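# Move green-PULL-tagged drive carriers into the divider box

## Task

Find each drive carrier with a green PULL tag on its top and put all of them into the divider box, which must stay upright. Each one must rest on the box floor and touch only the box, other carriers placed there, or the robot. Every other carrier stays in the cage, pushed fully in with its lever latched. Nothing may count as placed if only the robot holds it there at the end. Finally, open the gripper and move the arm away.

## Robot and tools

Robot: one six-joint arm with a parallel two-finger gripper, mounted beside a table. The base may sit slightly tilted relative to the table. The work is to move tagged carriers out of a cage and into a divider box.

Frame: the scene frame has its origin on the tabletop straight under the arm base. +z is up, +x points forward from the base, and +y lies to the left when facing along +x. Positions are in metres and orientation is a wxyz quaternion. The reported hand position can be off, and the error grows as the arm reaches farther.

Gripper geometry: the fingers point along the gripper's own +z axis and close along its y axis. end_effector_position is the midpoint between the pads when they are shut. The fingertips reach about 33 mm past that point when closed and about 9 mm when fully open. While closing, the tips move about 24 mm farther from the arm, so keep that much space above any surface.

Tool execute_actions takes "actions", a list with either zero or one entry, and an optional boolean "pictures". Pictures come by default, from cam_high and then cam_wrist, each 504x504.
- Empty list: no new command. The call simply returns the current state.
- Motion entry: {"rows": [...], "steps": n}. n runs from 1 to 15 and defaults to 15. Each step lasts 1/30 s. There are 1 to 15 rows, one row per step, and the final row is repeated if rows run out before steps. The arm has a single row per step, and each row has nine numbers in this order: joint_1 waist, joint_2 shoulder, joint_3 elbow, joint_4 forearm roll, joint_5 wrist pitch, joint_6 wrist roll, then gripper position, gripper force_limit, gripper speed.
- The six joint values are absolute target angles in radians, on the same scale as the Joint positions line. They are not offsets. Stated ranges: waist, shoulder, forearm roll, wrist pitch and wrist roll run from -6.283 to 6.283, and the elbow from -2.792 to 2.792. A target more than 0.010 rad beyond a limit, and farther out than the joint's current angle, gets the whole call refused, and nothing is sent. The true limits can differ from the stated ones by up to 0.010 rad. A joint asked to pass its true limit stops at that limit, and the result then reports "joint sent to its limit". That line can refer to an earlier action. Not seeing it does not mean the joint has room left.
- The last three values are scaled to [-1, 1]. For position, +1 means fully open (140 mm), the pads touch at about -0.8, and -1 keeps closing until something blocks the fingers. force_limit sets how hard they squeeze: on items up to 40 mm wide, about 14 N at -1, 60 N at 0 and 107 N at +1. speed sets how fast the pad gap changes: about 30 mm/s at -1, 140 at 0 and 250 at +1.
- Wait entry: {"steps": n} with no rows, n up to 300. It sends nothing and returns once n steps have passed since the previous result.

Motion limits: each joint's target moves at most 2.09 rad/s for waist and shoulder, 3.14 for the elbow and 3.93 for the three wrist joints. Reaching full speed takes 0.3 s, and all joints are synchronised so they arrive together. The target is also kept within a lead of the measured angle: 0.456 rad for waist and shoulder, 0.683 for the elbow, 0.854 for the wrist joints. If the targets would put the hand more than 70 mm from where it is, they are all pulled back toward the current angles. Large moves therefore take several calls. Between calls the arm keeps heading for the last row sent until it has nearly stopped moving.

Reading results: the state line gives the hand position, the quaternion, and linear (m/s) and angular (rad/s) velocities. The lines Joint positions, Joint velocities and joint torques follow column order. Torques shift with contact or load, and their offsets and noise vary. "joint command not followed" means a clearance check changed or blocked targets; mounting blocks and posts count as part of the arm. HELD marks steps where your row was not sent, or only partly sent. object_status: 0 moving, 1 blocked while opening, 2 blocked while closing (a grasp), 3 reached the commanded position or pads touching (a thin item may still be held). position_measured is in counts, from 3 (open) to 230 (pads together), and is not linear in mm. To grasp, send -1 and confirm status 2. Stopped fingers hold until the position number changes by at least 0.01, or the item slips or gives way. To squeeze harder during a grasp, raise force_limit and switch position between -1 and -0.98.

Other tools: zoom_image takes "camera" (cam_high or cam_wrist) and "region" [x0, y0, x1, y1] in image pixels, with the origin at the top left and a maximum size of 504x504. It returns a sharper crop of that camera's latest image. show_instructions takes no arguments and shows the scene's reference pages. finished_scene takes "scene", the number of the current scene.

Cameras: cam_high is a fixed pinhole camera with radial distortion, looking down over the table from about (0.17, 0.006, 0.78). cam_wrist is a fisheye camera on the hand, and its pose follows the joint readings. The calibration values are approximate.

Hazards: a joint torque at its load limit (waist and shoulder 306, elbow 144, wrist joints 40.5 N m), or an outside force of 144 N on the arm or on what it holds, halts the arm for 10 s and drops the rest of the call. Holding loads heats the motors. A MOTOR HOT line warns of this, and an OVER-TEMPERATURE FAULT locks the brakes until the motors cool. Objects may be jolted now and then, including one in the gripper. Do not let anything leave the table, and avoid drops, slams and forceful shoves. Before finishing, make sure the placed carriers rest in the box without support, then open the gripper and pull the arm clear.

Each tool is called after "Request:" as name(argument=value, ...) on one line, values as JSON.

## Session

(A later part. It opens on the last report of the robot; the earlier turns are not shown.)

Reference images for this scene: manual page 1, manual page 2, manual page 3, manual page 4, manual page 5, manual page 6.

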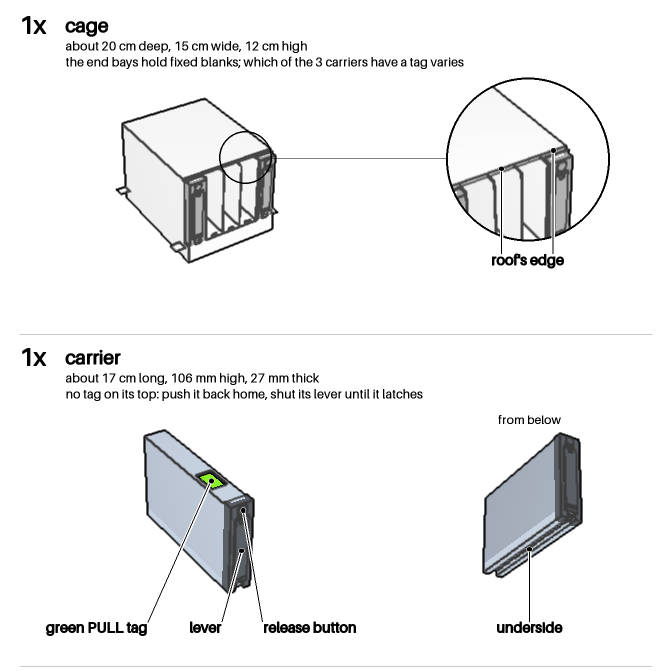

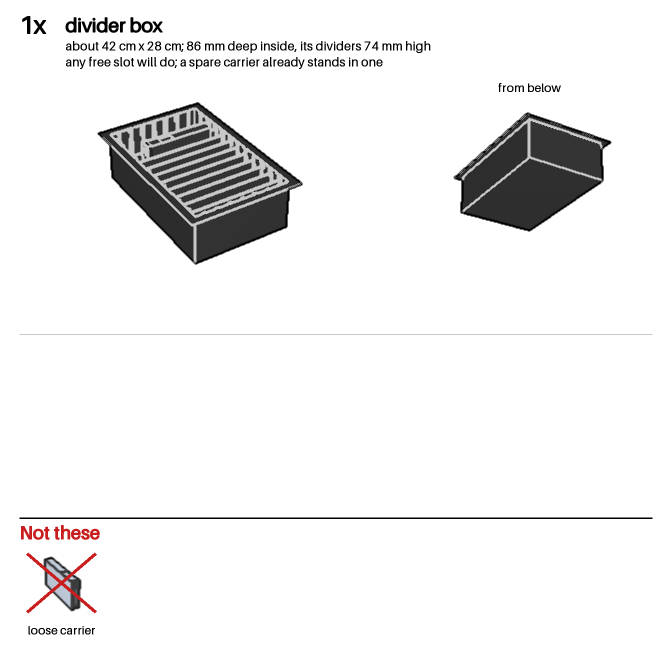

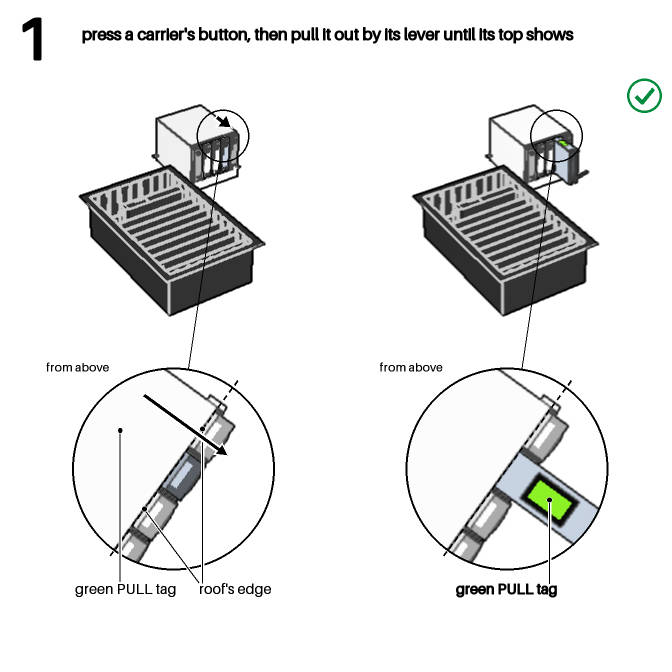

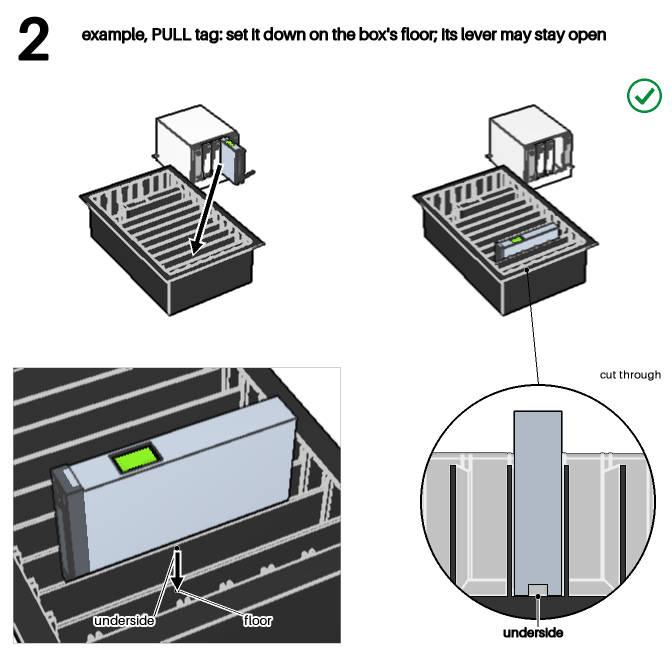

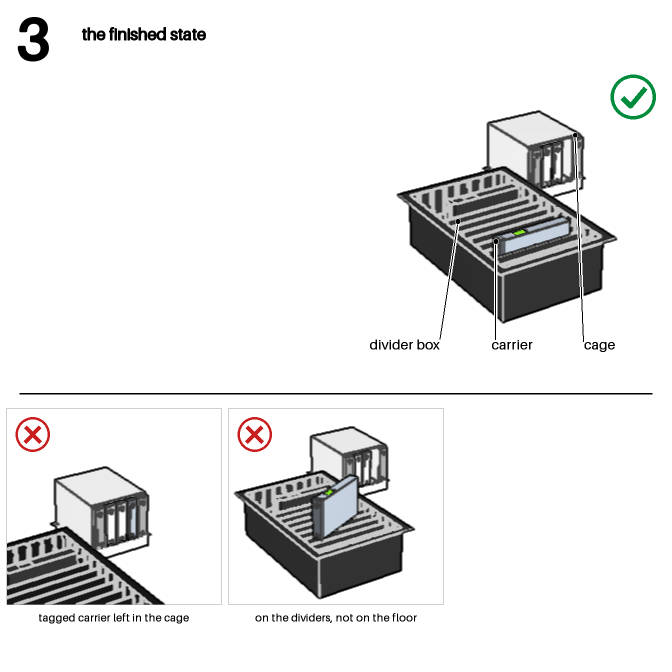

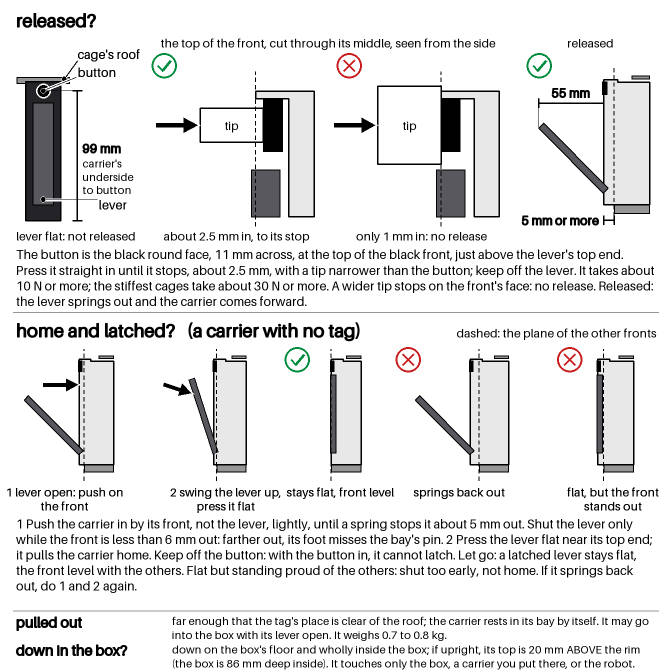

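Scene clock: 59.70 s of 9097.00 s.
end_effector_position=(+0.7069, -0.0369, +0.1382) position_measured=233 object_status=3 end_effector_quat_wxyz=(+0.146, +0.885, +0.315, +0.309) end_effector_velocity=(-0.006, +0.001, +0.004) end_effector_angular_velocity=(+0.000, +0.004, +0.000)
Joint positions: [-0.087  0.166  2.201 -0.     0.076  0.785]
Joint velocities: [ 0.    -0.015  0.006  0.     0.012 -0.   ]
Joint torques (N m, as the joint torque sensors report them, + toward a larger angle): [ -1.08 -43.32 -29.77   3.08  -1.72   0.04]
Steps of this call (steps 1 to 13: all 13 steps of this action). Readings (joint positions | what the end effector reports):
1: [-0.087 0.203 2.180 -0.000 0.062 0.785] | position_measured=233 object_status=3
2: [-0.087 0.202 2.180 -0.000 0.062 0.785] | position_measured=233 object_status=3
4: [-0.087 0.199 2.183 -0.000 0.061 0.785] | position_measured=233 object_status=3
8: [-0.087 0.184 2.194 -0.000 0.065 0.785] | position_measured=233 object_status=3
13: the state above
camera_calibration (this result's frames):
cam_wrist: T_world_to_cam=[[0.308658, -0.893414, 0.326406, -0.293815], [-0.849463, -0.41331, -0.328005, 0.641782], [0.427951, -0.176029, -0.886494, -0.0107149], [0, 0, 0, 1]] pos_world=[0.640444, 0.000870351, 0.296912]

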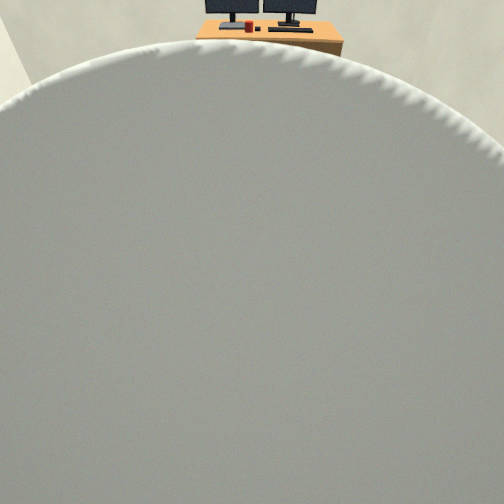

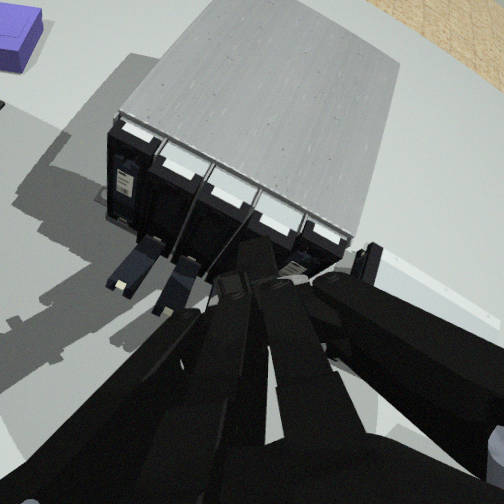

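Request:
execute_actions(actions=[{"rows": [[-0.0866,0.092,2.192,0,0.1595,0.785,-1,0,0]], "steps": 9}], pictures=false)

Request:
execute_actions(actions=[{"rows": [[-0.0848,0.336,1.712,0,1.0936,1.5347,-0.55,0,0]], "steps": 15}], pictures=false)

Request:
execute_actions(actions=[{"rows": [[-0.0848,0.336,1.712,0,1.0936,1.5347,-0.55,0,0],[-0.0848,0.336,1.712,0,1.0936,1.5347,-0.55,0,0],[-0.0848,0.345,1.7205,0,1.0761,1.5347,-0.55,0,0],[-0.0848,0.355,1.73,0,1.0566,1.5347,-0.55,0,0],[-0.0848,0.367,1.742,0,1.0326,1.5347,-0.55,0,0],[-0.0848,0.378,1.754,0,1.0096,1.5347,-0.55,0,0]], "steps": 14}])

Scene clock: 63.77 s of 9097.00 s.
end_effector_position=(+0.6933, -0.0356, +0.1776) position_measured=233 object_status=3 end_effector_quat_wxyz=(+0.146, +0.885, +0.315, +0.309) end_effector_velocity=(-0.002, +0.000, -0.001) end_effector_angular_velocity=(+0.000, +0.008, +0.001)
Joint positions: [-0.087  0.092  2.192  0.     0.159  0.785]
Joint velocities: [ 0.    -0.001 -0.001 -0.001  0.01  -0.   ]
Joint torques (N m, as the joint torque sensors report them, + toward a larger angle): [ -1.55 -42.62 -31.68   3.32  -1.78  -0.06]
Steps of this call (steps 1 to 15: the robot went on to your last target; steps 16 to 90: nothing new was sent; then 0.77 s passed at rest; steps 91 to 99: all 9 steps of this action). Readings (joint positions | what the end effector reports):
91: [-0.087 0.165 2.202 0.000 0.077 0.785] | position_measured=233 object_status=3
92: [-0.087 0.161 2.202 0.000 0.081 0.785] | position_measured=233 object_status=3
94: [-0.087 0.133 2.199 0.000 0.114 0.785] | position_measured=233 object_status=3
98: [-0.087 0.092 2.192 0.000 0.158 0.785] | position_measured=233 object_status=3
99: the state above

Scene clock: 64.27 s of 9097.00 s.
end_effector_position=(+0.7031, -0.0353, +0.1748) position_measured=199 object_status=3 end_effector_quat_wxyz=(+0.000, +1.000, -0.019, +0.014) end_effector_velocity=(-0.049, +0.007, +0.057) end_effector_angular_velocity=(+0.089, +0.698, -0.675)
Joint positions: [-0.085  0.328  1.728  0.     1.058  1.509]
Joint velocities: [ 0.003  0.217 -0.434  0.001  0.918  0.679]
Joint torques (N m, as the joint torque sensors report them, + toward a larger angle): [  7.79 -79.6  -28.83   3.09   0.23  -0.13]
Steps of this call (steps 1 to 15: all 15 steps of this action). Readings (joint positions | what the end effector reports):
1: [-0.087 0.092 2.192 0.000 0.160 0.785] | position_measured=233 object_status=0
2: [-0.087 0.094 2.188 0.000 0.167 0.791] | position_measured=233 object_status=0
4: [-0.087 0.110 2.157 0.000 0.223 0.840] | position_measured=215 object_status=0
8: [-0.086 0.192 1.999 0.000 0.508 1.087] | position_measured=199 object_status=0
15: the state above

Scene clock: 64.73 s of 9097.00 s.
end_effector_position=(+0.7021, -0.0351, +0.1275) position_measured=199 object_status=3 end_effector_quat_wxyz=(-0.001, +1.000, -0.031, +0.000) end_effector_velocity=(-0.001, -0.000, -0.003) end_effector_angular_velocity=(-0.001, +0.001, +0.001)
Joint positions: [-0.085  0.378  1.754 -0.     1.01   1.535]
Joint velocities: [-0.     0.002  0.003 -0.001 -0.005 -0.001]
Joint torques (N m, as the joint torque sensors report them, + toward a larger angle): [ -2.1  -70.64 -33.65   3.67  -0.4    0.  ]
Steps of this call (steps 1 to 14: all 14 steps of this action). Readings (joint positions | what the end effector reports):
1: [-0.085 0.334 1.717 0.000 1.082 1.526] | position_measured=199 object_status=3
2: [-0.085 0.336 1.713 0.000 1.091 1.533] | position_measured=199 object_status=3
4: [-0.085 0.338 1.713 0.000 1.089 1.534] | position_measured=199 object_status=3
8: [-0.085 0.368 1.743 -0.000 1.030 1.535] | position_measured=199 object_status=3
14: the state above
camera_calibration (this result's frames):
cam_wrist: T_world_to_cam=[[-0.302804, -0.953036, -0.00571803, 0.182317], [-0.919124, 0.290432, 0.266198, 0.63281], [-0.252035, 0.0858613, -0.963901, 0.478647], [0, 0, 0, 1]] pos_world=[0.757473, -0.0511311, 0.293959]

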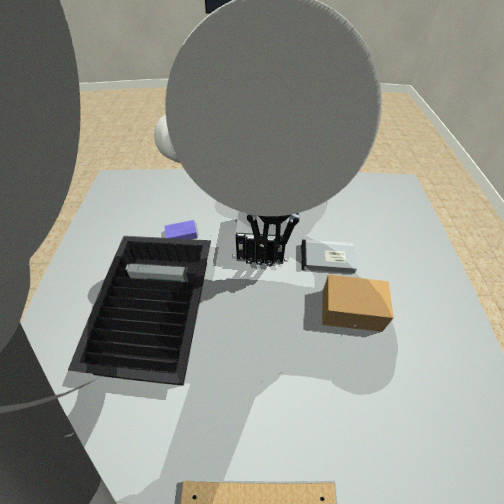

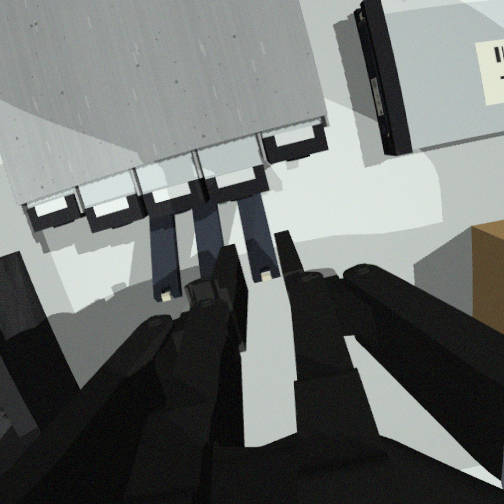

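Request:
execute_actions(actions=[{"rows": [[-0.0848,0.381,1.7566,0,1.004,1.5347,-0.55,0,0],[-0.0848,0.385,1.76,0,0.9966,1.5347,-0.55,0,0],[-0.0848,0.389,1.7634,0,0.9892,1.5347,-0.55,0,0],[-0.0848,0.393,1.7668,0,0.9818,1.5347,-0.55,0,0],[-0.0848,0.396,1.7693,0,0.9763,1.5347,-0.55,0,0]], "steps": 10}])

Request:
zoom_image(camera="cam_wrist", region=[180, 190, 330, 340])

Scene clock: 66.50 s of 9097.00 s.
end_effector_position=(+0.7022, -0.0351, +0.1077) position_measured=199 object_status=3 end_effector_quat_wxyz=(-0.001, +1.000, -0.031, +0.000) end_effector_velocity=(-0.000, -0.001, -0.005) end_effector_angular_velocity=(+0.000, -0.001, -0.002)
Joint positions: [-0.085  0.396  1.769  0.     0.977  1.535]
Joint velocities: [-0.001  0.004  0.006  0.    -0.011  0.   ]
Joint torques (N m, as the joint torque sensors report them, + toward a larger angle): [ -2.02 -71.84 -34.59   3.8   -0.02   0.12]
Steps of this call (steps 1 to 15: the robot went on to your last target; steps 16 to 43: nothing new was sent; steps 44 to 53: all 10 steps of this action). Readings (joint positions | what the end effector reports):
44: [-0.085 0.378 1.754 0.000 1.010 1.535] | position_measured=199 object_status=3
45: [-0.085 0.379 1.755 0.000 1.008 1.535] | position_measured=199 object_status=3
47: [-0.085 0.384 1.759 0.000 0.998 1.535] | position_measured=199 object_status=3
51: [-0.085 0.395 1.769 0.000 0.978 1.535] | position_measured=199 object_status=3
53: the state above
camera_calibration (this result's frames):
cam_wrist: T_world_to_cam=[[-0.303016, -0.952967, -0.00585958, 0.182428], [-0.918982, 0.290571, 0.266535, 0.637997], [-0.252297, 0.0861494, -0.963807, 0.459739], [0, 0, 0, 1]] pos_world=[0.757577, -0.0511422, 0.27412]

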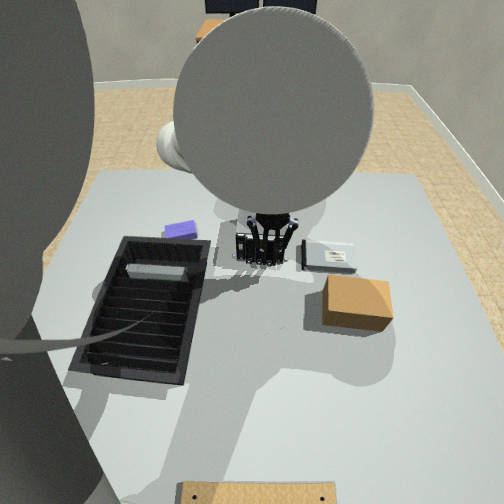

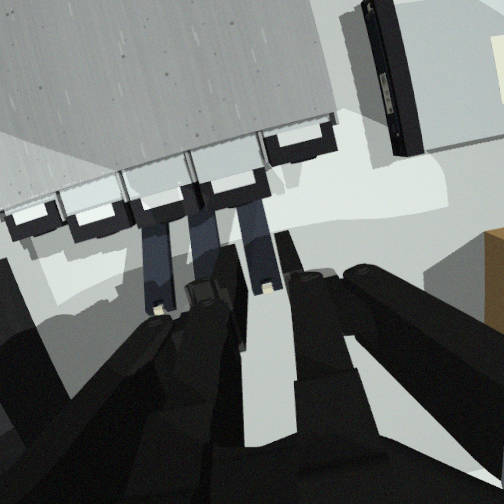

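Region (180, 190, 330, 340) of cam_wrist's 504x504 image, scaled by 3.360, with more detail than that image has.

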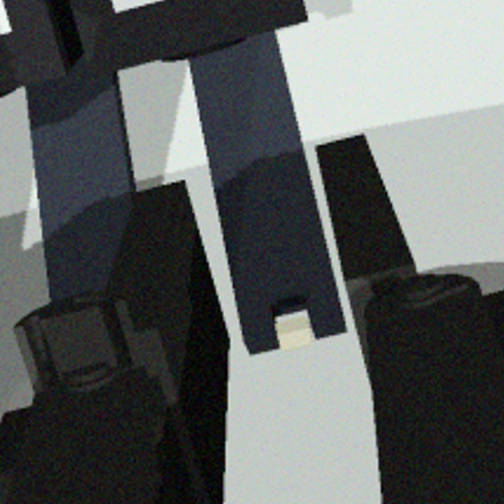

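Request:
execute_actions(actions=[{"rows": [[-0.0853,0.3947,1.7727,0,0.9742,1.5335,-0.55,0,0],[-0.0858,0.3934,1.7761,0,0.9721,1.5335,-0.55,0,0],[-0.0863,0.3921,1.7799,0,0.9696,1.5335,-0.55,0,0],[-0.0863,0.394,1.7825,0,0.9651,1.5335,-0.55,0,0],[-0.0863,0.3963,1.7846,0,0.9607,1.5335,-0.55,0,0],[-0.0863,0.3986,1.7866,0,0.9564,1.5335,-0.55,0,0],[-0.0863,0.4009,1.7886,0,0.9521,1.5335,-0.55,0,0],[-0.0863,0.4032,1.7906,0,0.9478,1.5335,-0.55,0,0],[-0.0863,0.4055,1.7926,0,0.9435,1.5335,-0.55,0,0]], "steps": 13}])

Scene clock: 69.90 s of 9097.00 s.
end_effector_position=(+0.6971, -0.0356, +0.0905) position_measured=199 object_status=3 end_effector_quat_wxyz=(-0.001, +1.000, -0.031, +0.000) end_effector_velocity=(-0.000, -0.000, -0.008) end_effector_angular_velocity=(-0.000, -0.001, +0.000)
Joint positions: [-0.086  0.405  1.792 -0.     0.944  1.534]
Joint velocities: [-0.     0.007  0.007 -0.    -0.015 -0.   ]
Joint torques (N m, as the joint torque sensors report them, + toward a larger angle): [ -0.46 -71.75 -34.15   3.65   0.46  -0.21]
Steps of this call (steps 1 to 15: the robot went on to your last target; steps 16 to 89: nothing new was sent; steps 90 to 102: all 13 steps of this action). Readings (joint positions | what the end effector reports):
90: [-0.085 0.396 1.769 -0.000 0.976 1.535] | position_measured=199 object_status=3
91: [-0.085 0.396 1.770 -0.000 0.976 1.535] | position_measured=199 object_status=3
93: [-0.085 0.394 1.776 -0.000 0.972 1.534] | position_measured=199 object_status=3
97: [-0.086 0.398 1.786 -0.000 0.958 1.534] | position_measured=199 object_status=3
102: the state above
camera_calibration (this result's frames):
cam_wrist: T_world_to_cam=[[-0.303245, -0.952895, -0.00580144, 0.18044], [-0.918921, 0.290811, 0.266482, 0.638005], [-0.252243, 0.0861406, -0.963822, 0.441902], [0, 0, 0, 1]] pos_world=[0.75246, -0.0516641, 0.256945]

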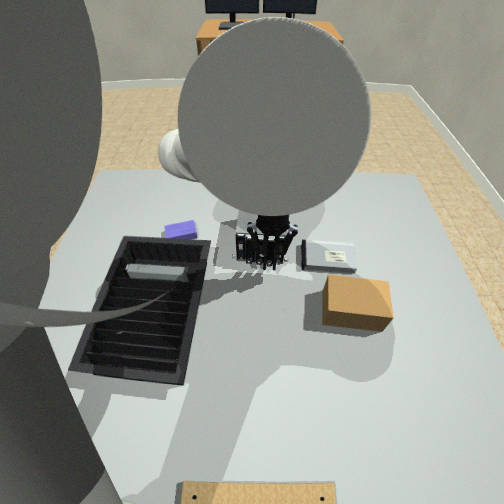

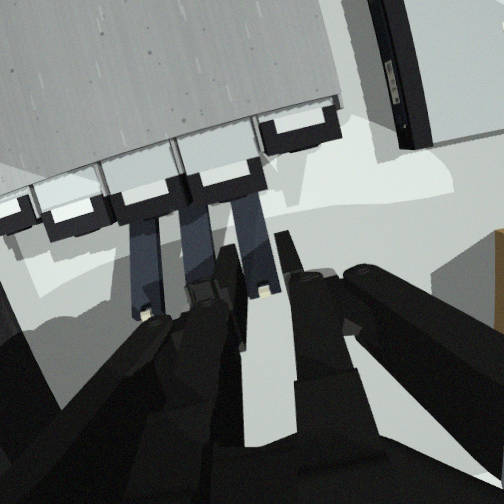

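Request:
execute_actions(actions=[{"rows": [[-0.0863,0.4055,1.7926,0,0.9435,1.5335,-1,0.3,-0.5]], "steps": 12}], pictures=false)

Request:
execute_actions(actions=[{"rows": [[-0.0864,0.404,1.7949,0,0.9427,1.5334,-1,0.3,-0.5],[-0.0865,0.4017,1.7984,0,0.9415,1.5333,-1,0.3,-0.5],[-0.0866,0.3987,1.803,0,0.9399,1.5332,-1,0.3,-0.5],[-0.0867,0.3951,1.8085,0,0.938,1.5331,-1,0.3,-0.5],[-0.0869,0.3913,1.8143,0,0.936,1.5329,-1,0.3,-0.5],[-0.0871,0.3875,1.8201,0,0.934,1.5327,-1,0.3,-0.5],[-0.0872,0.3837,1.8259,0,0.932,1.5326,-1,0.3,-0.5],[-0.0874,0.3799,1.8317,0,0.93,1.5324,-1,0.3,-0.5],[-0.0876,0.3761,1.8374,0,0.9281,1.5322,-1,0.3,-0.5],[-0.0877,0.3723,1.8431,0,0.9262,1.5321,-1,0.3,-0.5],[-0.0879,0.3687,1.8485,0,0.9244,1.5319,-1,0.3,-0.5],[-0.088,0.3652,1.8538,0,0.9226,1.5318,-1,0.3,-0.5],[-0.0881,0.3622,1.8583,0,0.9211,1.5317,-1,0.3,-0.5],[-0.0882,0.36,1.8616,0,0.92,1.5316,-1,0.3,-0.5],[-0.0883,0.3586,1.8637,0,0.9193,1.5315,-1,0.3,-0.5]], "steps": 15}])

Scene clock: 84.03 s of 9097.00 s.
end_effector_position=(+0.6971, -0.0356, +0.0901) position_measured=212 object_status=0 end_effector_quat_wxyz=(-0.001, +1.000, -0.031, +0.000) end_effector_velocity=(+0.001, +0.000, +0.001) end_effector_angular_velocity=(+0.000, -0.001, +0.000)
Joint positions: [-0.086  0.406  1.793 -0.     0.943  1.533]
Joint velocities: [ 0.     0.    -0.001  0.001  0.    -0.   ]
Joint torques (N m, as the joint torque sensors report them, + toward a larger angle): [ -0.62 -65.13 -31.56   3.51  -1.46  -0.16]
Steps of this call (steps 1 to 15: the robot went on to your last target; steps 16 to 90: nothing new was sent; then 10.73 s passed at rest; steps 91 to 102: all 12 steps of this action). Readings (joint positions | what the end effector reports):
91: [-0.086 0.405 1.793 -0.000 0.943 1.534] | position_measured=199 object_status=0
92: [-0.086 0.406 1.793 -0.000 0.943 1.534] | position_measured=200 object_status=0
94: [-0.086 0.406 1.793 -0.000 0.943 1.533] | position_measured=209 object_status=0
98: [-0.086 0.406 1.793 -0.000 0.943 1.533] | position_measured=211 object_status=0
102: the state above

Scene clock: 84.53 s of 9097.00 s.
end_effector_position=(+0.6660, -0.0336, +0.0901) position_measured=212 object_status=2 end_effector_quat_wxyz=(-0.001, +1.000, -0.032, +0.000) end_effector_velocity=(-0.062, +0.005, +0.000) end_effector_angular_velocity=(+0.000, -0.001, +0.001)
Joint positions: [-0.088  0.364  1.856  0.     0.922  1.532]
Joint velocities: [-0.002 -0.083  0.124  0.    -0.042 -0.003]
Joint torques (N m, as the joint torque sensors report them, + toward a larger angle): [ -4.71 -62.8  -31.27   3.6    0.08   0.15]
Steps of this call (steps 1 to 15: all 15 steps of this action). Readings (joint positions | what the end effector reports):
1: [-0.086 0.406 1.793 -0.000 0.943 1.533] | position_measured=212 object_status=0
2: [-0.086 0.405 1.793 0.000 0.943 1.533] | position_measured=212 object_status=0
4: [-0.086 0.402 1.798 0.000 0.941 1.533] | position_measured=212 object_status=2
8: [-0.087 0.389 1.818 0.000 0.935 1.533] | position_measured=212 object_status=2
15: the state above
camera_calibration (this result's frames):
cam_wrist: T_world_to_cam=[[-0.303263, -0.952889, -0.00580787, 0.1729], [-0.918884, 0.290815, 0.266606, 0.608967], [-0.252357, 0.0861885, -0.963788, 0.433528], [0, 0, 0, 1]] pos_world=[0.721408, -0.0497077, 0.256479]

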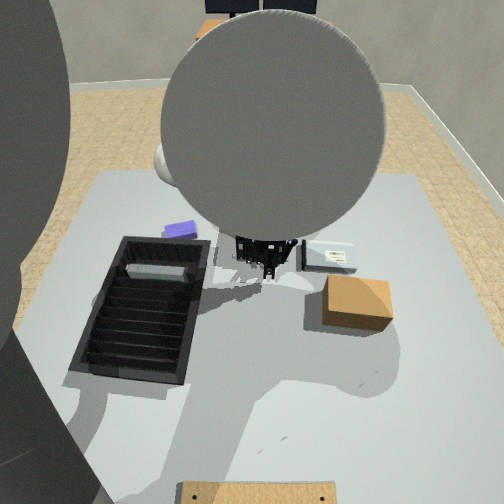

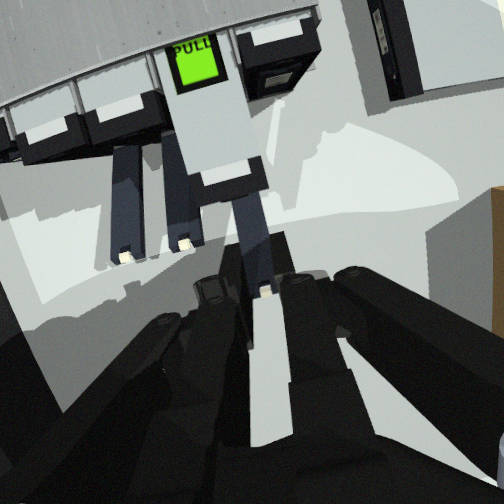

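Request:
execute_actions(actions=[{"rows": [[-0.0884,0.3572,1.8658,0,0.9186,1.5314,-1,0.3,-0.5],[-0.0885,0.355,1.869,0,0.9176,1.5313,-1,0.3,-0.5],[-0.0886,0.352,1.8735,0,0.9161,1.5312,-1,0.3,-0.5],[-0.0887,0.3485,1.8787,0,0.9144,1.5311,-1,0.3,-0.5],[-0.0889,0.345,1.8838,0,0.9128,1.5309,-1,0.3,-0.5],[-0.0891,0.3415,1.889,0,0.9111,1.5307,-1,0.3,-0.5],[-0.0892,0.338,1.8941,0,0.9095,1.5306,-1,0.3,-0.5],[-0.0894,0.3345,1.8992,0,0.9079,1.5304,-1,0.3,-0.5],[-0.0895,0.331,1.9043,0,0.9063,1.5303,-1,0.3,-0.5],[-0.0896,0.3282,1.9084,0,0.905,1.5302,-1,0.3,-0.5],[-0.0897,0.3261,1.9115,0,0.904,1.5301,-1,0.3,-0.5],[-0.0898,0.3249,1.9132,0,0.9035,1.53,-1,0.3,-0.5]], "steps": 15}], pictures=false)

Scene clock: 87.93 s of 9097.00 s.
end_effector_position=(+0.6375, -0.0318, +0.0901) position_measured=212 object_status=2 end_effector_quat_wxyz=(-0.001, +1.000, -0.031, +0.000) end_effector_velocity=(-0.008, +0.001, +0.000) end_effector_angular_velocity=(-0.000, -0.003, +0.002)
Joint positions: [-0.09   0.325  1.912 -0.     0.904  1.53 ]
Joint velocities: [-0.    -0.012  0.016 -0.    -0.007 -0.002]
Joint torques (N m, as the joint torque sensors report them, + toward a larger angle): [ -0.72 -64.54 -32.38   3.72   0.42  -0.13]
Steps of this call (steps 1 to 15: the robot went on to your last target; steps 16 to 87: nothing new was sent; steps 88 to 102: all 15 steps of this action). Readings (joint positions | what the end effector reports):
88: [-0.088 0.359 1.864 0.000 0.919 1.531] | position_measured=212 object_status=2
89: [-0.088 0.358 1.864 -0.000 0.919 1.531] | position_measured=212 object_status=2
91: [-0.088 0.355 1.869 -0.000 0.918 1.531] | position_measured=212 object_status=2
95: [-0.089 0.343 1.887 -0.000 0.912 1.531] | position_measured=212 object_status=2
102: the state above

Request:
execute_actions(actions=[{"rows": [[-0.0898,0.3249,1.9132,0,0.9035,1.53,-0.38,0.3,0],[-0.0898,0.3249,1.9132,0,0.9035,1.53,-0.38,0.3,0],[-0.0898,0.3249,1.9132,0,0.9035,1.53,-0.38,0.3,0],[-0.0898,0.3249,1.9132,0,0.9035,1.53,-0.38,0.3,0],[-0.0898,0.315,1.9047,0,0.9219,1.53,-0.38,0.3,0],[-0.0898,0.303,1.8943,0,0.9443,1.53,-0.38,0.3,0],[-0.0898,0.29,1.883,0,0.9686,1.53,-0.38,0.3,0],[-0.0898,0.277,1.8716,0,0.993,1.53,-0.38,0.3,0],[-0.0898,0.265,1.8611,0,1.0155,1.53,-0.38,0.3,0],[-0.0898,0.2575,1.8545,0,1.0296,1.53,-0.38,0.3,0]], "steps": 14}], pictures=false)

Request:
execute_actions(actions=[{"rows": [[-0.0893,0.27,1.837,0,1.0346,1.5305,-0.38,0.3,0],[-0.0886,0.288,1.8119,0,1.0417,1.5312,-0.38,0.3,0],[-0.0879,0.307,1.7853,0,1.0493,1.532,-0.38,0.3,0],[-0.0871,0.326,1.7588,0,1.0568,1.5327,-0.38,0.3,0],[-0.0864,0.345,1.7322,0,1.0644,1.5335,-0.38,0.3,0],[-0.0857,0.362,1.7085,0,1.0711,1.5342,-0.38,0.3,0],[-0.0852,0.375,1.6903,0,1.0763,1.5347,-0.38,0.3,0]], "steps": 15}])

Scene clock: 93.70 s of 9097.00 s.
end_effector_position=(+0.6373, -0.0319, +0.1587) position_measured=177 object_status=3 end_effector_quat_wxyz=(-0.001, +1.000, -0.032, +0.000) end_effector_velocity=(-0.008, +0.000, +0.036) end_effector_angular_velocity=(+0.002, +0.015, -0.002)
Joint positions: [-0.09   0.259  1.856  0.     1.026  1.53 ]
Joint velocities: [-0.001 -0.035 -0.029  0.     0.079  0.   ]
Joint torques (N m, as the joint torque sensors report them, + toward a larger angle): [ -2.66 -36.98 -24.71   2.51  -0.15  -0.05]
Steps of this call (steps 1 to 15: the robot went on to your last target; steps 16 to 90: nothing new was sent; then 2.30 s passed at rest; steps 91 to 104: all 14 steps of this action). Readings (joint positions | what the end effector reports):
91: [-0.090 0.325 1.913 -0.000 0.903 1.530] | position_measured=212 object_status=0
92: [-0.090 0.325 1.913 -0.000 0.903 1.530] | position_measured=212 object_status=0
94: [-0.090 0.325 1.913 -0.000 0.903 1.530] | position_measured=194 object_status=0
98: [-0.090 0.308 1.900 -0.000 0.934 1.530] | position_measured=177 object_status=0
104: the state above

Scene clock: 94.20 s of 9097.00 s.
end_effector_position=(+0.7188, -0.0371, +0.1602) position_measured=177 object_status=3 end_effector_quat_wxyz=(-0.001, +1.000, -0.032, +0.000) end_effector_velocity=(+0.002, -0.000, +0.000) end_effector_angular_velocity=(+0.000, -0.000, -0.002)
Joint positions: [-0.085  0.375  1.691  0.     1.076  1.535]
Joint velocities: [-0.     0.002 -0.004  0.     0.001  0.001]
Joint torques (N m, as the joint torque sensors report them, + toward a larger angle): [ -1.95 -73.77 -36.53   3.91  -0.11  -0.04]
Steps of this call (steps 1 to 15: all 15 steps of this action). Readings (joint positions | what the end effector reports):
1: [-0.090 0.258 1.855 0.000 1.028 1.530] | position_measured=177 object_status=3
2: [-0.090 0.260 1.851 0.000 1.030 1.530] | position_measured=177 object_status=3
4: [-0.089 0.278 1.825 0.000 1.038 1.530] | position_measured=177 object_status=3
8: [-0.087 0.340 1.740 0.000 1.062 1.533] | position_measured=177 object_status=3
15: the state above
camera_calibration (this result's frames):
cam_wrist: T_world_to_cam=[[-0.303359, -0.952858, -0.00586769, 0.186096], [-0.918896, 0.290906, 0.266466, 0.639812], [-0.252198, 0.0862269, -0.963826, 0.514618], [0, 0, 0, 1]] pos_world=[0.77416, -0.0531761, 0.326606]

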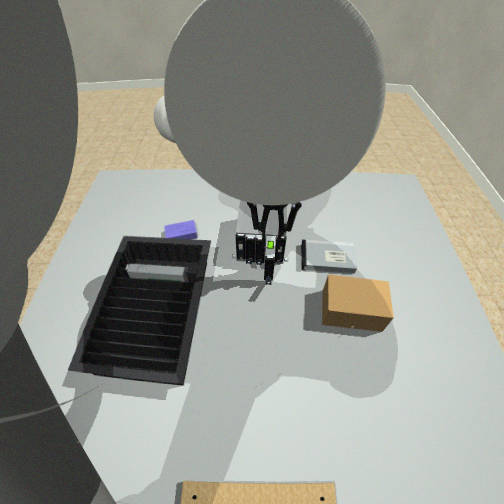

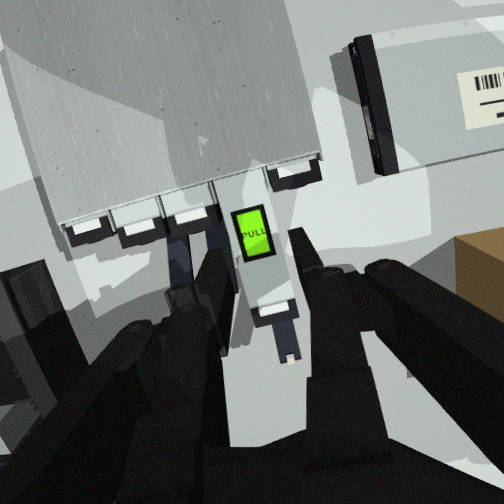

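Request:
execute_actions(actions=[{"rows": [[-0.0852,0.378,1.6935,0,1.0701,1.5347,-0.38,0.3,0],[-0.0852,0.3825,1.6982,0,1.0609,1.5347,-0.38,0.3,0],[-0.0852,0.3875,1.7034,0,1.0507,1.5347,-0.38,0.3,0],[-0.0852,0.3925,1.7086,0,1.0405,1.5347,-0.38,0.3,0],[-0.0852,0.3975,1.7137,0,1.0304,1.5347,-0.38,0.3,0],[-0.0852,0.402,1.7183,0,1.0213,1.5347,-0.38,0.3,0],[-0.0852,0.4053,1.7217,0,1.0146,1.5347,-0.38,0.3,0]], "steps": 12}])

Request:
zoom_image(camera="cam_wrist", region=[180, 190, 350, 360])

Scene clock: 96.60 s of 9097.00 s.
end_effector_position=(+0.7191, -0.0371, +0.1236) position_measured=177 object_status=3 end_effector_quat_wxyz=(-0.001, +1.000, -0.032, +0.000) end_effector_velocity=(-0.000, -0.001, -0.007) end_effector_angular_velocity=(-0.000, -0.002, -0.002)
Joint positions: [-0.085  0.405  1.721 -0.     1.015  1.535]
Joint velocities: [-0.001  0.005  0.007 -0.    -0.014  0.001]
Joint torques (N m, as the joint torque sensors report them, + toward a larger angle): [ -0.89 -72.99 -35.09   3.73   0.59   0.07]
Steps of this call (steps 1 to 15: the robot went on to your last target; steps 16 to 60: nothing new was sent; steps 61 to 72: all 12 steps of this action). Readings (joint positions | what the end effector reports):
61: [-0.085 0.375 1.690 0.000 1.076 1.535] | position_measured=177 object_status=3
62: [-0.085 0.376 1.690 0.000 1.074 1.535] | position_measured=177 object_status=3
64: [-0.085 0.382 1.696 -0.000 1.063 1.535] | position_measured=177 object_status=3
68: [-0.085 0.399 1.715 -0.000 1.027 1.535] | position_measured=177 object_status=3
72: the state above
camera_calibration (this result's frames):
cam_wrist: T_world_to_cam=[[-0.303307, -0.952875, -0.00577294, 0.18593], [-0.918929, 0.290888, 0.26637, 0.649924], [-0.252139, 0.0860969, -0.963853, 0.479389], [0, 0, 0, 1]] pos_world=[0.774501, -0.0531611, 0.290013]

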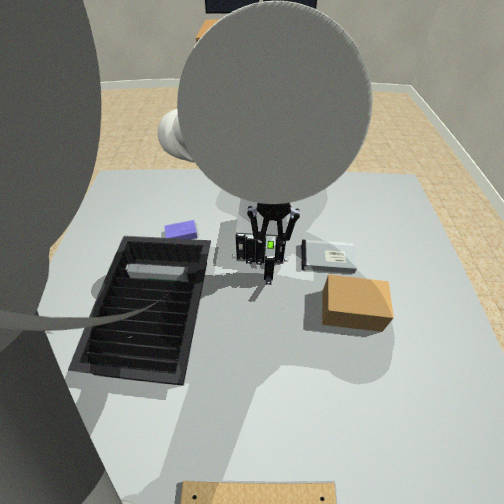

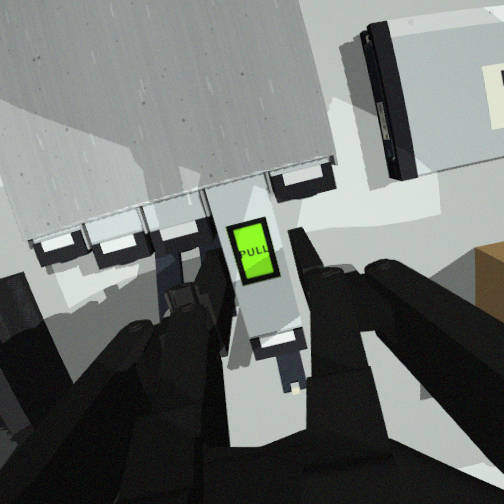

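Region (180, 190, 350, 360) of cam_wrist's 504x504 image, scaled by 2.965, with more detail than that image has.

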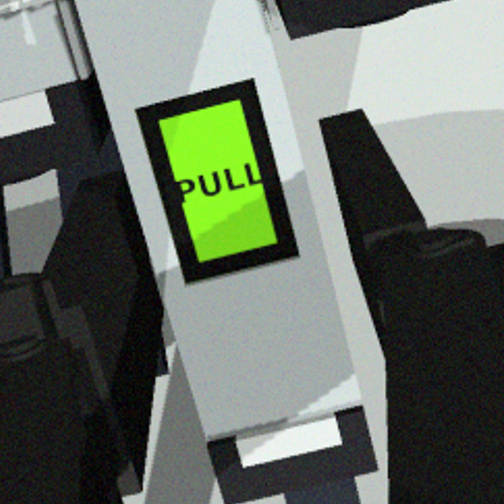

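Close with full force.

Request:
execute_actions(actions=[{"rows": [[-0.0852,0.4053,1.7217,0,1.0146,1.5347,-1,1,-0.6]], "steps": 15}], pictures=false)

Scene clock: 97.73 s of 9097.00 s.
end_effector_position=(+0.7191, -0.0370, +0.1232) position_measured=197 object_status=0 end_effector_quat_wxyz=(-0.001, +1.000, -0.032, +0.000) end_effector_velocity=(+0.000, +0.000, +0.000) end_effector_angular_velocity=(-0.000, -0.000, +0.000)
Joint positions: [-0.085  0.405  1.722  0.     1.015  1.535]
Joint velocities: [ 0.001  0.    -0.001 -0.     0.     0.   ]
Joint torques (N m, as the joint torque sensors report them, + toward a larger angle): [ -4.5  -56.32 -24.54   2.67  -0.7   -0.06]
Steps of this call (steps 1 to 15: the robot went on to your last target; steps 16 to 19: nothing new was sent; steps 20 to 34: all 15 steps of this action). Readings (joint positions | what the end effector reports):
20: [-0.085 0.405 1.722 -0.000 1.015 1.535] | position_measured=177 object_status=0
21: [-0.085 0.405 1.722 -0.000 1.015 1.535] | position_measured=178 object_status=0
23: [-0.085 0.405 1.722 0.000 1.015 1.535] | position_measured=186 object_status=0
27: [-0.085 0.405 1.722 0.000 1.015 1.535] | position_measured=195 object_status=0
34: the state above

Request:
execute_actions(actions=[{"rows": [[-0.085,0.4049,1.7213,0,1.0154,1.5347,-1,1,-0.6]], "steps": 8}], pictures=false)

Scene clock: 100.20 s of 9097.00 s.
end_effector_position=(+0.7188, -0.0369, +0.1233) position_measured=197 object_status=2 end_effector_quat_wxyz=(-0.001, +1.000, -0.031, -0.000) end_effector_velocity=(-0.003, +0.000, +0.001) end_effector_angular_velocity=(-0.001, +0.009, +0.001)
Joint positions: [-0.085  0.405  1.722 -0.     1.015  1.535]
Joint velocities: [ 0.001 -0.001 -0.    -0.002  0.01   0.001]
Joint torques (N m, as the joint torque sensors report them, + toward a larger angle): [ -2.5  -69.58 -23.89   3.32   3.14   0.04]
Steps of this call (steps 1 to 15: the robot went on to your last target; steps 16 to 66: nothing new was sent; steps 67 to 74: all 8 steps of this action). Readings (joint positions | what the end effector reports):
67: [-0.085 0.405 1.722 -0.000 1.015 1.535] | position_measured=197 object_status=2
68: [-0.085 0.405 1.722 0.000 1.015 1.535] | position_measured=197 object_status=2
70: [-0.085 0.405 1.722 -0.000 1.015 1.535] | position_measured=197 object_status=2
74: the state above

Request:
execute_actions(actions=[{"rows": [[-0.085,0.404,1.722,0,1.0156,1.5347,-1,1,-0.6],[-0.0851,0.4026,1.7238,0,1.0152,1.5346,-1,1,-0.6],[-0.0851,0.4009,1.7263,0,1.0144,1.5346,-1,1,-0.6],[-0.0852,0.3988,1.7294,0,1.0134,1.5345,-1,1,-0.6],[-0.0853,0.3967,1.7326,0,1.0123,1.5344,-1,1,-0.6],[-0.0854,0.3946,1.7357,0,1.0113,1.5343,-1,1,-0.6],[-0.0855,0.3925,1.7389,0,1.0102,1.5342,-1,1,-0.6],[-0.0855,0.3906,1.7417,0,1.0093,1.5342,-1,1,-0.6]], "steps": 10}], pictures=false)

Scene clock: 104.63 s of 9097.00 s.
end_effector_position=(+0.7101, -0.0361, +0.1242) position_measured=197 object_status=2 end_effector_quat_wxyz=(-0.001, +1.000, -0.031, +0.000) end_effector_velocity=(-0.020, -0.001, +0.001) end_effector_angular_velocity=(-0.001, -0.002, -0.001)
Joint positions: [-0.085  0.392  1.74   0.     1.01   1.534]
Joint velocities: [-0.004 -0.029  0.042 -0.001 -0.016 -0.002]
Joint torques (N m, as the joint torque sensors report them, + toward a larger angle): [ -2.61 -86.88 -45.56   4.16   0.54  -0.12]
Steps of this call (steps 1 to 15: the robot went on to your last target; steps 16 to 90: nothing new was sent; then 1.10 s passed at rest; steps 91 to 100: all 10 steps of this action). Readings (joint positions | what the end effector reports):
91: [-0.085 0.405 1.721 0.000 1.015 1.535] | position_measured=197 object_status=2
92: [-0.085 0.405 1.721 0.000 1.015 1.535] | position_measured=197 object_status=2
94: [-0.085 0.403 1.723 0.000 1.015 1.535] | position_measured=197 object_status=2
98: [-0.085 0.395 1.734 0.000 1.012 1.535] | position_measured=197 object_status=2
100: the state above

Request:
execute_actions(actions=[{"rows": [[-0.0856,0.3895,1.7441,0,1.008,1.5341,-1,1,-0.6],[-0.0857,0.3875,1.7471,0,1.007,1.534,-1,1,-0.6],[-0.0858,0.3849,1.751,0,1.0057,1.5339,-1,1,-0.6],[-0.0859,0.3821,1.7552,0,1.0043,1.5338,-1,1,-0.6],[-0.086,0.3793,1.7594,0,1.0029,1.5337,-1,1,-0.6],[-0.0861,0.3765,1.7636,0,1.0015,1.5336,-1,1,-0.6],[-0.0862,0.3737,1.7677,0,1.0002,1.5335,-1,1,-0.6],[-0.0863,0.3709,1.7719,0,0.9988,1.5334,-1,1,-0.6],[-0.0864,0.3681,1.776,0,0.9975,1.5333,-1,1,-0.6],[-0.0865,0.3653,1.7801,0,0.9962,1.5332,-1,1,-0.6],[-0.0866,0.3625,1.7842,0,0.9949,1.5331,-1,1,-0.6],[-0.0868,0.3597,1.7883,0,0.9936,1.5329,-1,1,-0.6],[-0.0869,0.3575,1.7915,0,0.9926,1.5328,-1,1,-0.6],[-0.0869,0.3563,1.7933,0,0.992,1.5328,-1,1,-0.6]], "steps": 15}], pictures=false)

Scene clock: 109.00 s of 9097.00 s.
end_effector_position=(+0.6859, -0.0349, +0.1238) position_measured=197 object_status=2 end_effector_quat_wxyz=(-0.001, +1.000, -0.031, +0.000) end_effector_velocity=(-0.038, +0.003, -0.000) end_effector_angular_velocity=(+0.001, -0.001, -0.000)
Joint positions: [-0.087  0.359  1.79   0.     0.993  1.533]
Joint velocities: [-0.001 -0.053  0.078  0.001 -0.026 -0.002]
Joint torques (N m, as the joint torque sensors report them, + toward a larger angle): [  0.67 -82.1  -44.84   3.71   0.73  -0.31]
Steps of this call (steps 1 to 15: the robot went on to your last target; steps 16 to 90: nothing new was sent; then 0.87 s passed at rest; steps 91 to 105: all 15 steps of this action). Readings (joint positions | what the end effector reports):
91: [-0.086 0.391 1.742 0.000 1.009 1.534] | position_measured=197 object_status=2
92: [-0.086 0.390 1.743 0.000 1.009 1.534] | position_measured=197 object_status=2
94: [-0.086 0.387 1.747 0.000 1.007 1.534] | position_measured=197 object_status=2
98: [-0.086 0.377 1.762 0.000 1.002 1.534] | position_measured=197 object_status=2
105: the state above

Request:
execute_actions(actions=[{"rows": [[-0.087,0.3552,1.7955,0,0.9909,1.5327,-1,1,-0.6],[-0.0871,0.353,1.7988,0,0.9898,1.5326,-1,1,-0.6],[-0.0873,0.35,1.8032,0,0.9884,1.5325,-1,1,-0.6],[-0.0875,0.3464,1.8085,0,0.9867,1.5324,-1,1,-0.6],[-0.0876,0.3426,1.814,0,0.985,1.5322,-1,1,-0.6],[-0.0878,0.3388,1.8195,0,0.9833,1.5321,-1,1,-0.6],[-0.088,0.335,1.825,0,0.9816,1.5319,-1,1,-0.6],[-0.0881,0.3312,1.8304,0,0.98,1.5318,-1,1,-0.6],[-0.0883,0.3274,1.8358,0,0.9784,1.5316,-1,1,-0.6],[-0.0885,0.3236,1.8412,0,0.9768,1.5315,-1,1,-0.6],[-0.0886,0.3198,1.8466,0,0.9752,1.5313,-1,1,-0.6],[-0.0888,0.316,1.852,0,0.9736,1.5311,-1,1,-0.6],[-0.0889,0.3125,1.857,0,0.9721,1.531,-1,1,-0.6],[-0.089,0.3097,1.861,0,0.9709,1.5309,-1,1,-0.6],[-0.0891,0.3079,1.8635,0,0.9702,1.5308,-1,1,-0.6]], "steps": 15}], pictures=false)

Scene clock: 112.57 s of 9097.00 s.
end_effector_position=(+0.6537, -0.0329, +0.1235) position_measured=197 object_status=2 end_effector_quat_wxyz=(-0.001, +1.000, -0.032, +0.000) end_effector_velocity=(-0.068, +0.004, +0.001) end_effector_angular_velocity=(-0.000, -0.003, -0.000)
Joint positions: [-0.089  0.314  1.854 -0.     0.973  1.531]
Joint velocities: [-0.005 -0.097  0.135  0.    -0.041 -0.005]
Joint torques (N m, as the joint torque sensors report them, + toward a larger angle): [ -1.93 -77.17 -42.62   3.79  -0.5    0.43]
Steps of this call (steps 1 to 15: the robot went on to your last target; steps 16 to 90: nothing new was sent; then 0.07 s passed at rest; steps 91 to 105: all 15 steps of this action). Readings (joint positions | what the end effector reports):
91: [-0.087 0.356 1.793 0.000 0.992 1.533] | position_measured=197 object_status=2
92: [-0.087 0.356 1.794 0.000 0.992 1.533] | position_measured=197 object_status=2
94: [-0.087 0.353 1.799 0.000 0.990 1.533] | position_measured=197 object_status=2
98: [-0.088 0.340 1.817 0.000 0.984 1.532] | position_measured=197 object_status=2
105: the state above

Continue the last 35 mm.

Request:
execute_actions(actions=[{"rows": [[-0.0892,0.3066,1.8655,0,0.9695,1.5307,-1,1,-0.6],[-0.0893,0.3044,1.8686,0,0.9686,1.5306,-1,1,-0.6],[-0.0894,0.3014,1.8728,0,0.9674,1.5305,-1,1,-0.6],[-0.0896,0.2978,1.8778,0,0.966,1.5303,-1,1,-0.6],[-0.0898,0.294,1.8831,0,0.9645,1.5301,-1,1,-0.6],[-0.09,0.2902,1.8884,0,0.963,1.53,-1,1,-0.6],[-0.0901,0.2864,1.8937,0,0.9615,1.5298,-1,1,-0.6],[-0.0903,0.2826,1.8989,0,0.9601,1.5296,-1,1,-0.6],[-0.0905,0.2788,1.9041,0,0.9587,1.5294,-1,1,-0.6],[-0.0907,0.275,1.9093,0,0.9573,1.5292,-1,1,-0.6],[-0.0909,0.2712,1.9145,0,0.9559,1.5291,-1,1,-0.6],[-0.091,0.2674,1.9197,0,0.9545,1.5289,-1,1,-0.6],[-0.0912,0.2639,1.9245,0,0.9532,1.5287,-1,1,-0.6],[-0.0913,0.261,1.9284,0,0.9522,1.5286,-1,1,-0.6],[-0.0914,0.2592,1.9309,0,0.9515,1.5285,-1,1,-0.6]], "steps": 15}], pictures=false)

Request:
execute_actions(actions=[{"steps": 5}])

Scene clock: 115.73 s of 9097.00 s.
end_effector_position=(+0.6189, -0.0307, +0.1234) position_measured=197 object_status=2 end_effector_quat_wxyz=(-0.001, +1.000, -0.032, +0.000) end_effector_velocity=(-0.070, +0.005, -0.000) end_effector_angular_velocity=(-0.001, +0.001, +0.001)
Joint positions: [-0.091  0.266  1.922  0.     0.954  1.529]
Joint velocities: [-0.004 -0.097  0.133 -0.001 -0.035 -0.004]
Joint torques (N m, as the joint torque sensors report them, + toward a larger angle): [ -1.56 -58.87 -36.74   3.54  -0.37   0.01]
Steps of this call (steps 1 to 15: the robot went on to your last target; steps 16 to 80: nothing new was sent; steps 81 to 95: all 15 steps of this action). Readings (joint positions | what the end effector reports):
81: [-0.089 0.308 1.864 -0.000 0.970 1.531] | position_measured=197 object_status=2
82: [-0.089 0.307 1.864 -0.000 0.970 1.531] | position_measured=197 object_status=2
84: [-0.089 0.304 1.869 -0.000 0.969 1.531] | position_measured=197 object_status=2
88: [-0.090 0.292 1.886 -0.000 0.964 1.530] | position_measured=197 object_status=2
95: the state above

Scene clock: 115.90 s of 9097.00 s.
end_effector_position=(+0.6145, -0.0305, +0.1233) position_measured=197 object_status=2 end_effector_quat_wxyz=(-0.001, +1.000, -0.032, +0.000) end_effector_velocity=(-0.002, +0.000, +0.000) end_effector_angular_velocity=(+0.000, -0.000, -0.001)
Joint positions: [-0.091  0.259  1.931  0.     0.952  1.529]
Joint velocities: [-0.    -0.004  0.005  0.001 -0.001  0.   ]
Joint torques (N m, as the joint torque sensors report them, + toward a larger angle): [ -0.23 -61.78 -35.31   3.21  -0.22  -0.12]
Steps of this call (steps 1 to 5: the robot went on to your last target). Readings (joint positions | what the end effector reports):
1: [-0.091 0.263 1.926 0.000 0.953 1.529] | position_measured=197 object_status=2
2: [-0.091 0.261 1.929 0.000 0.952 1.529] | position_measured=197 object_status=2
4: [-0.091 0.260 1.930 0.000 0.952 1.529] | position_measured=197 object_status=2
5: the state above
camera_calibration (this result's frames):
cam_wrist: T_world_to_cam=[[-0.303398, -0.952846, -0.00588946, 0.160571], [-0.918892, 0.290939, 0.266444, 0.551839], [-0.252166, 0.0862502, -0.963832, 0.452184], [0, 0, 0, 1]] pos_world=[0.669823, -0.0465532, 0.289741]

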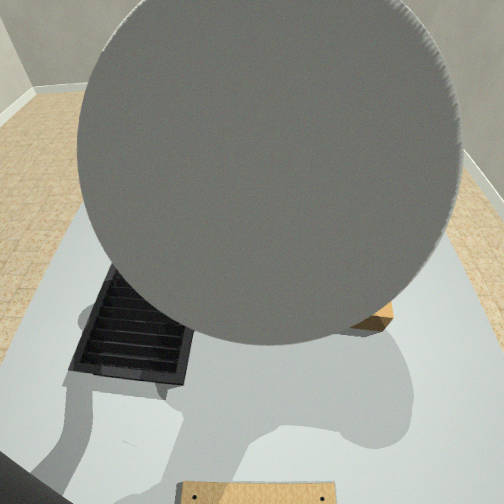

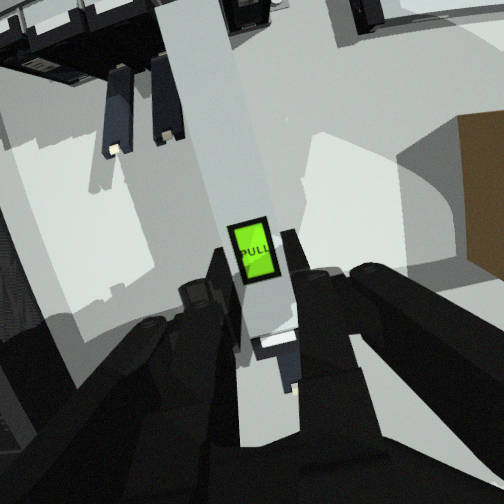

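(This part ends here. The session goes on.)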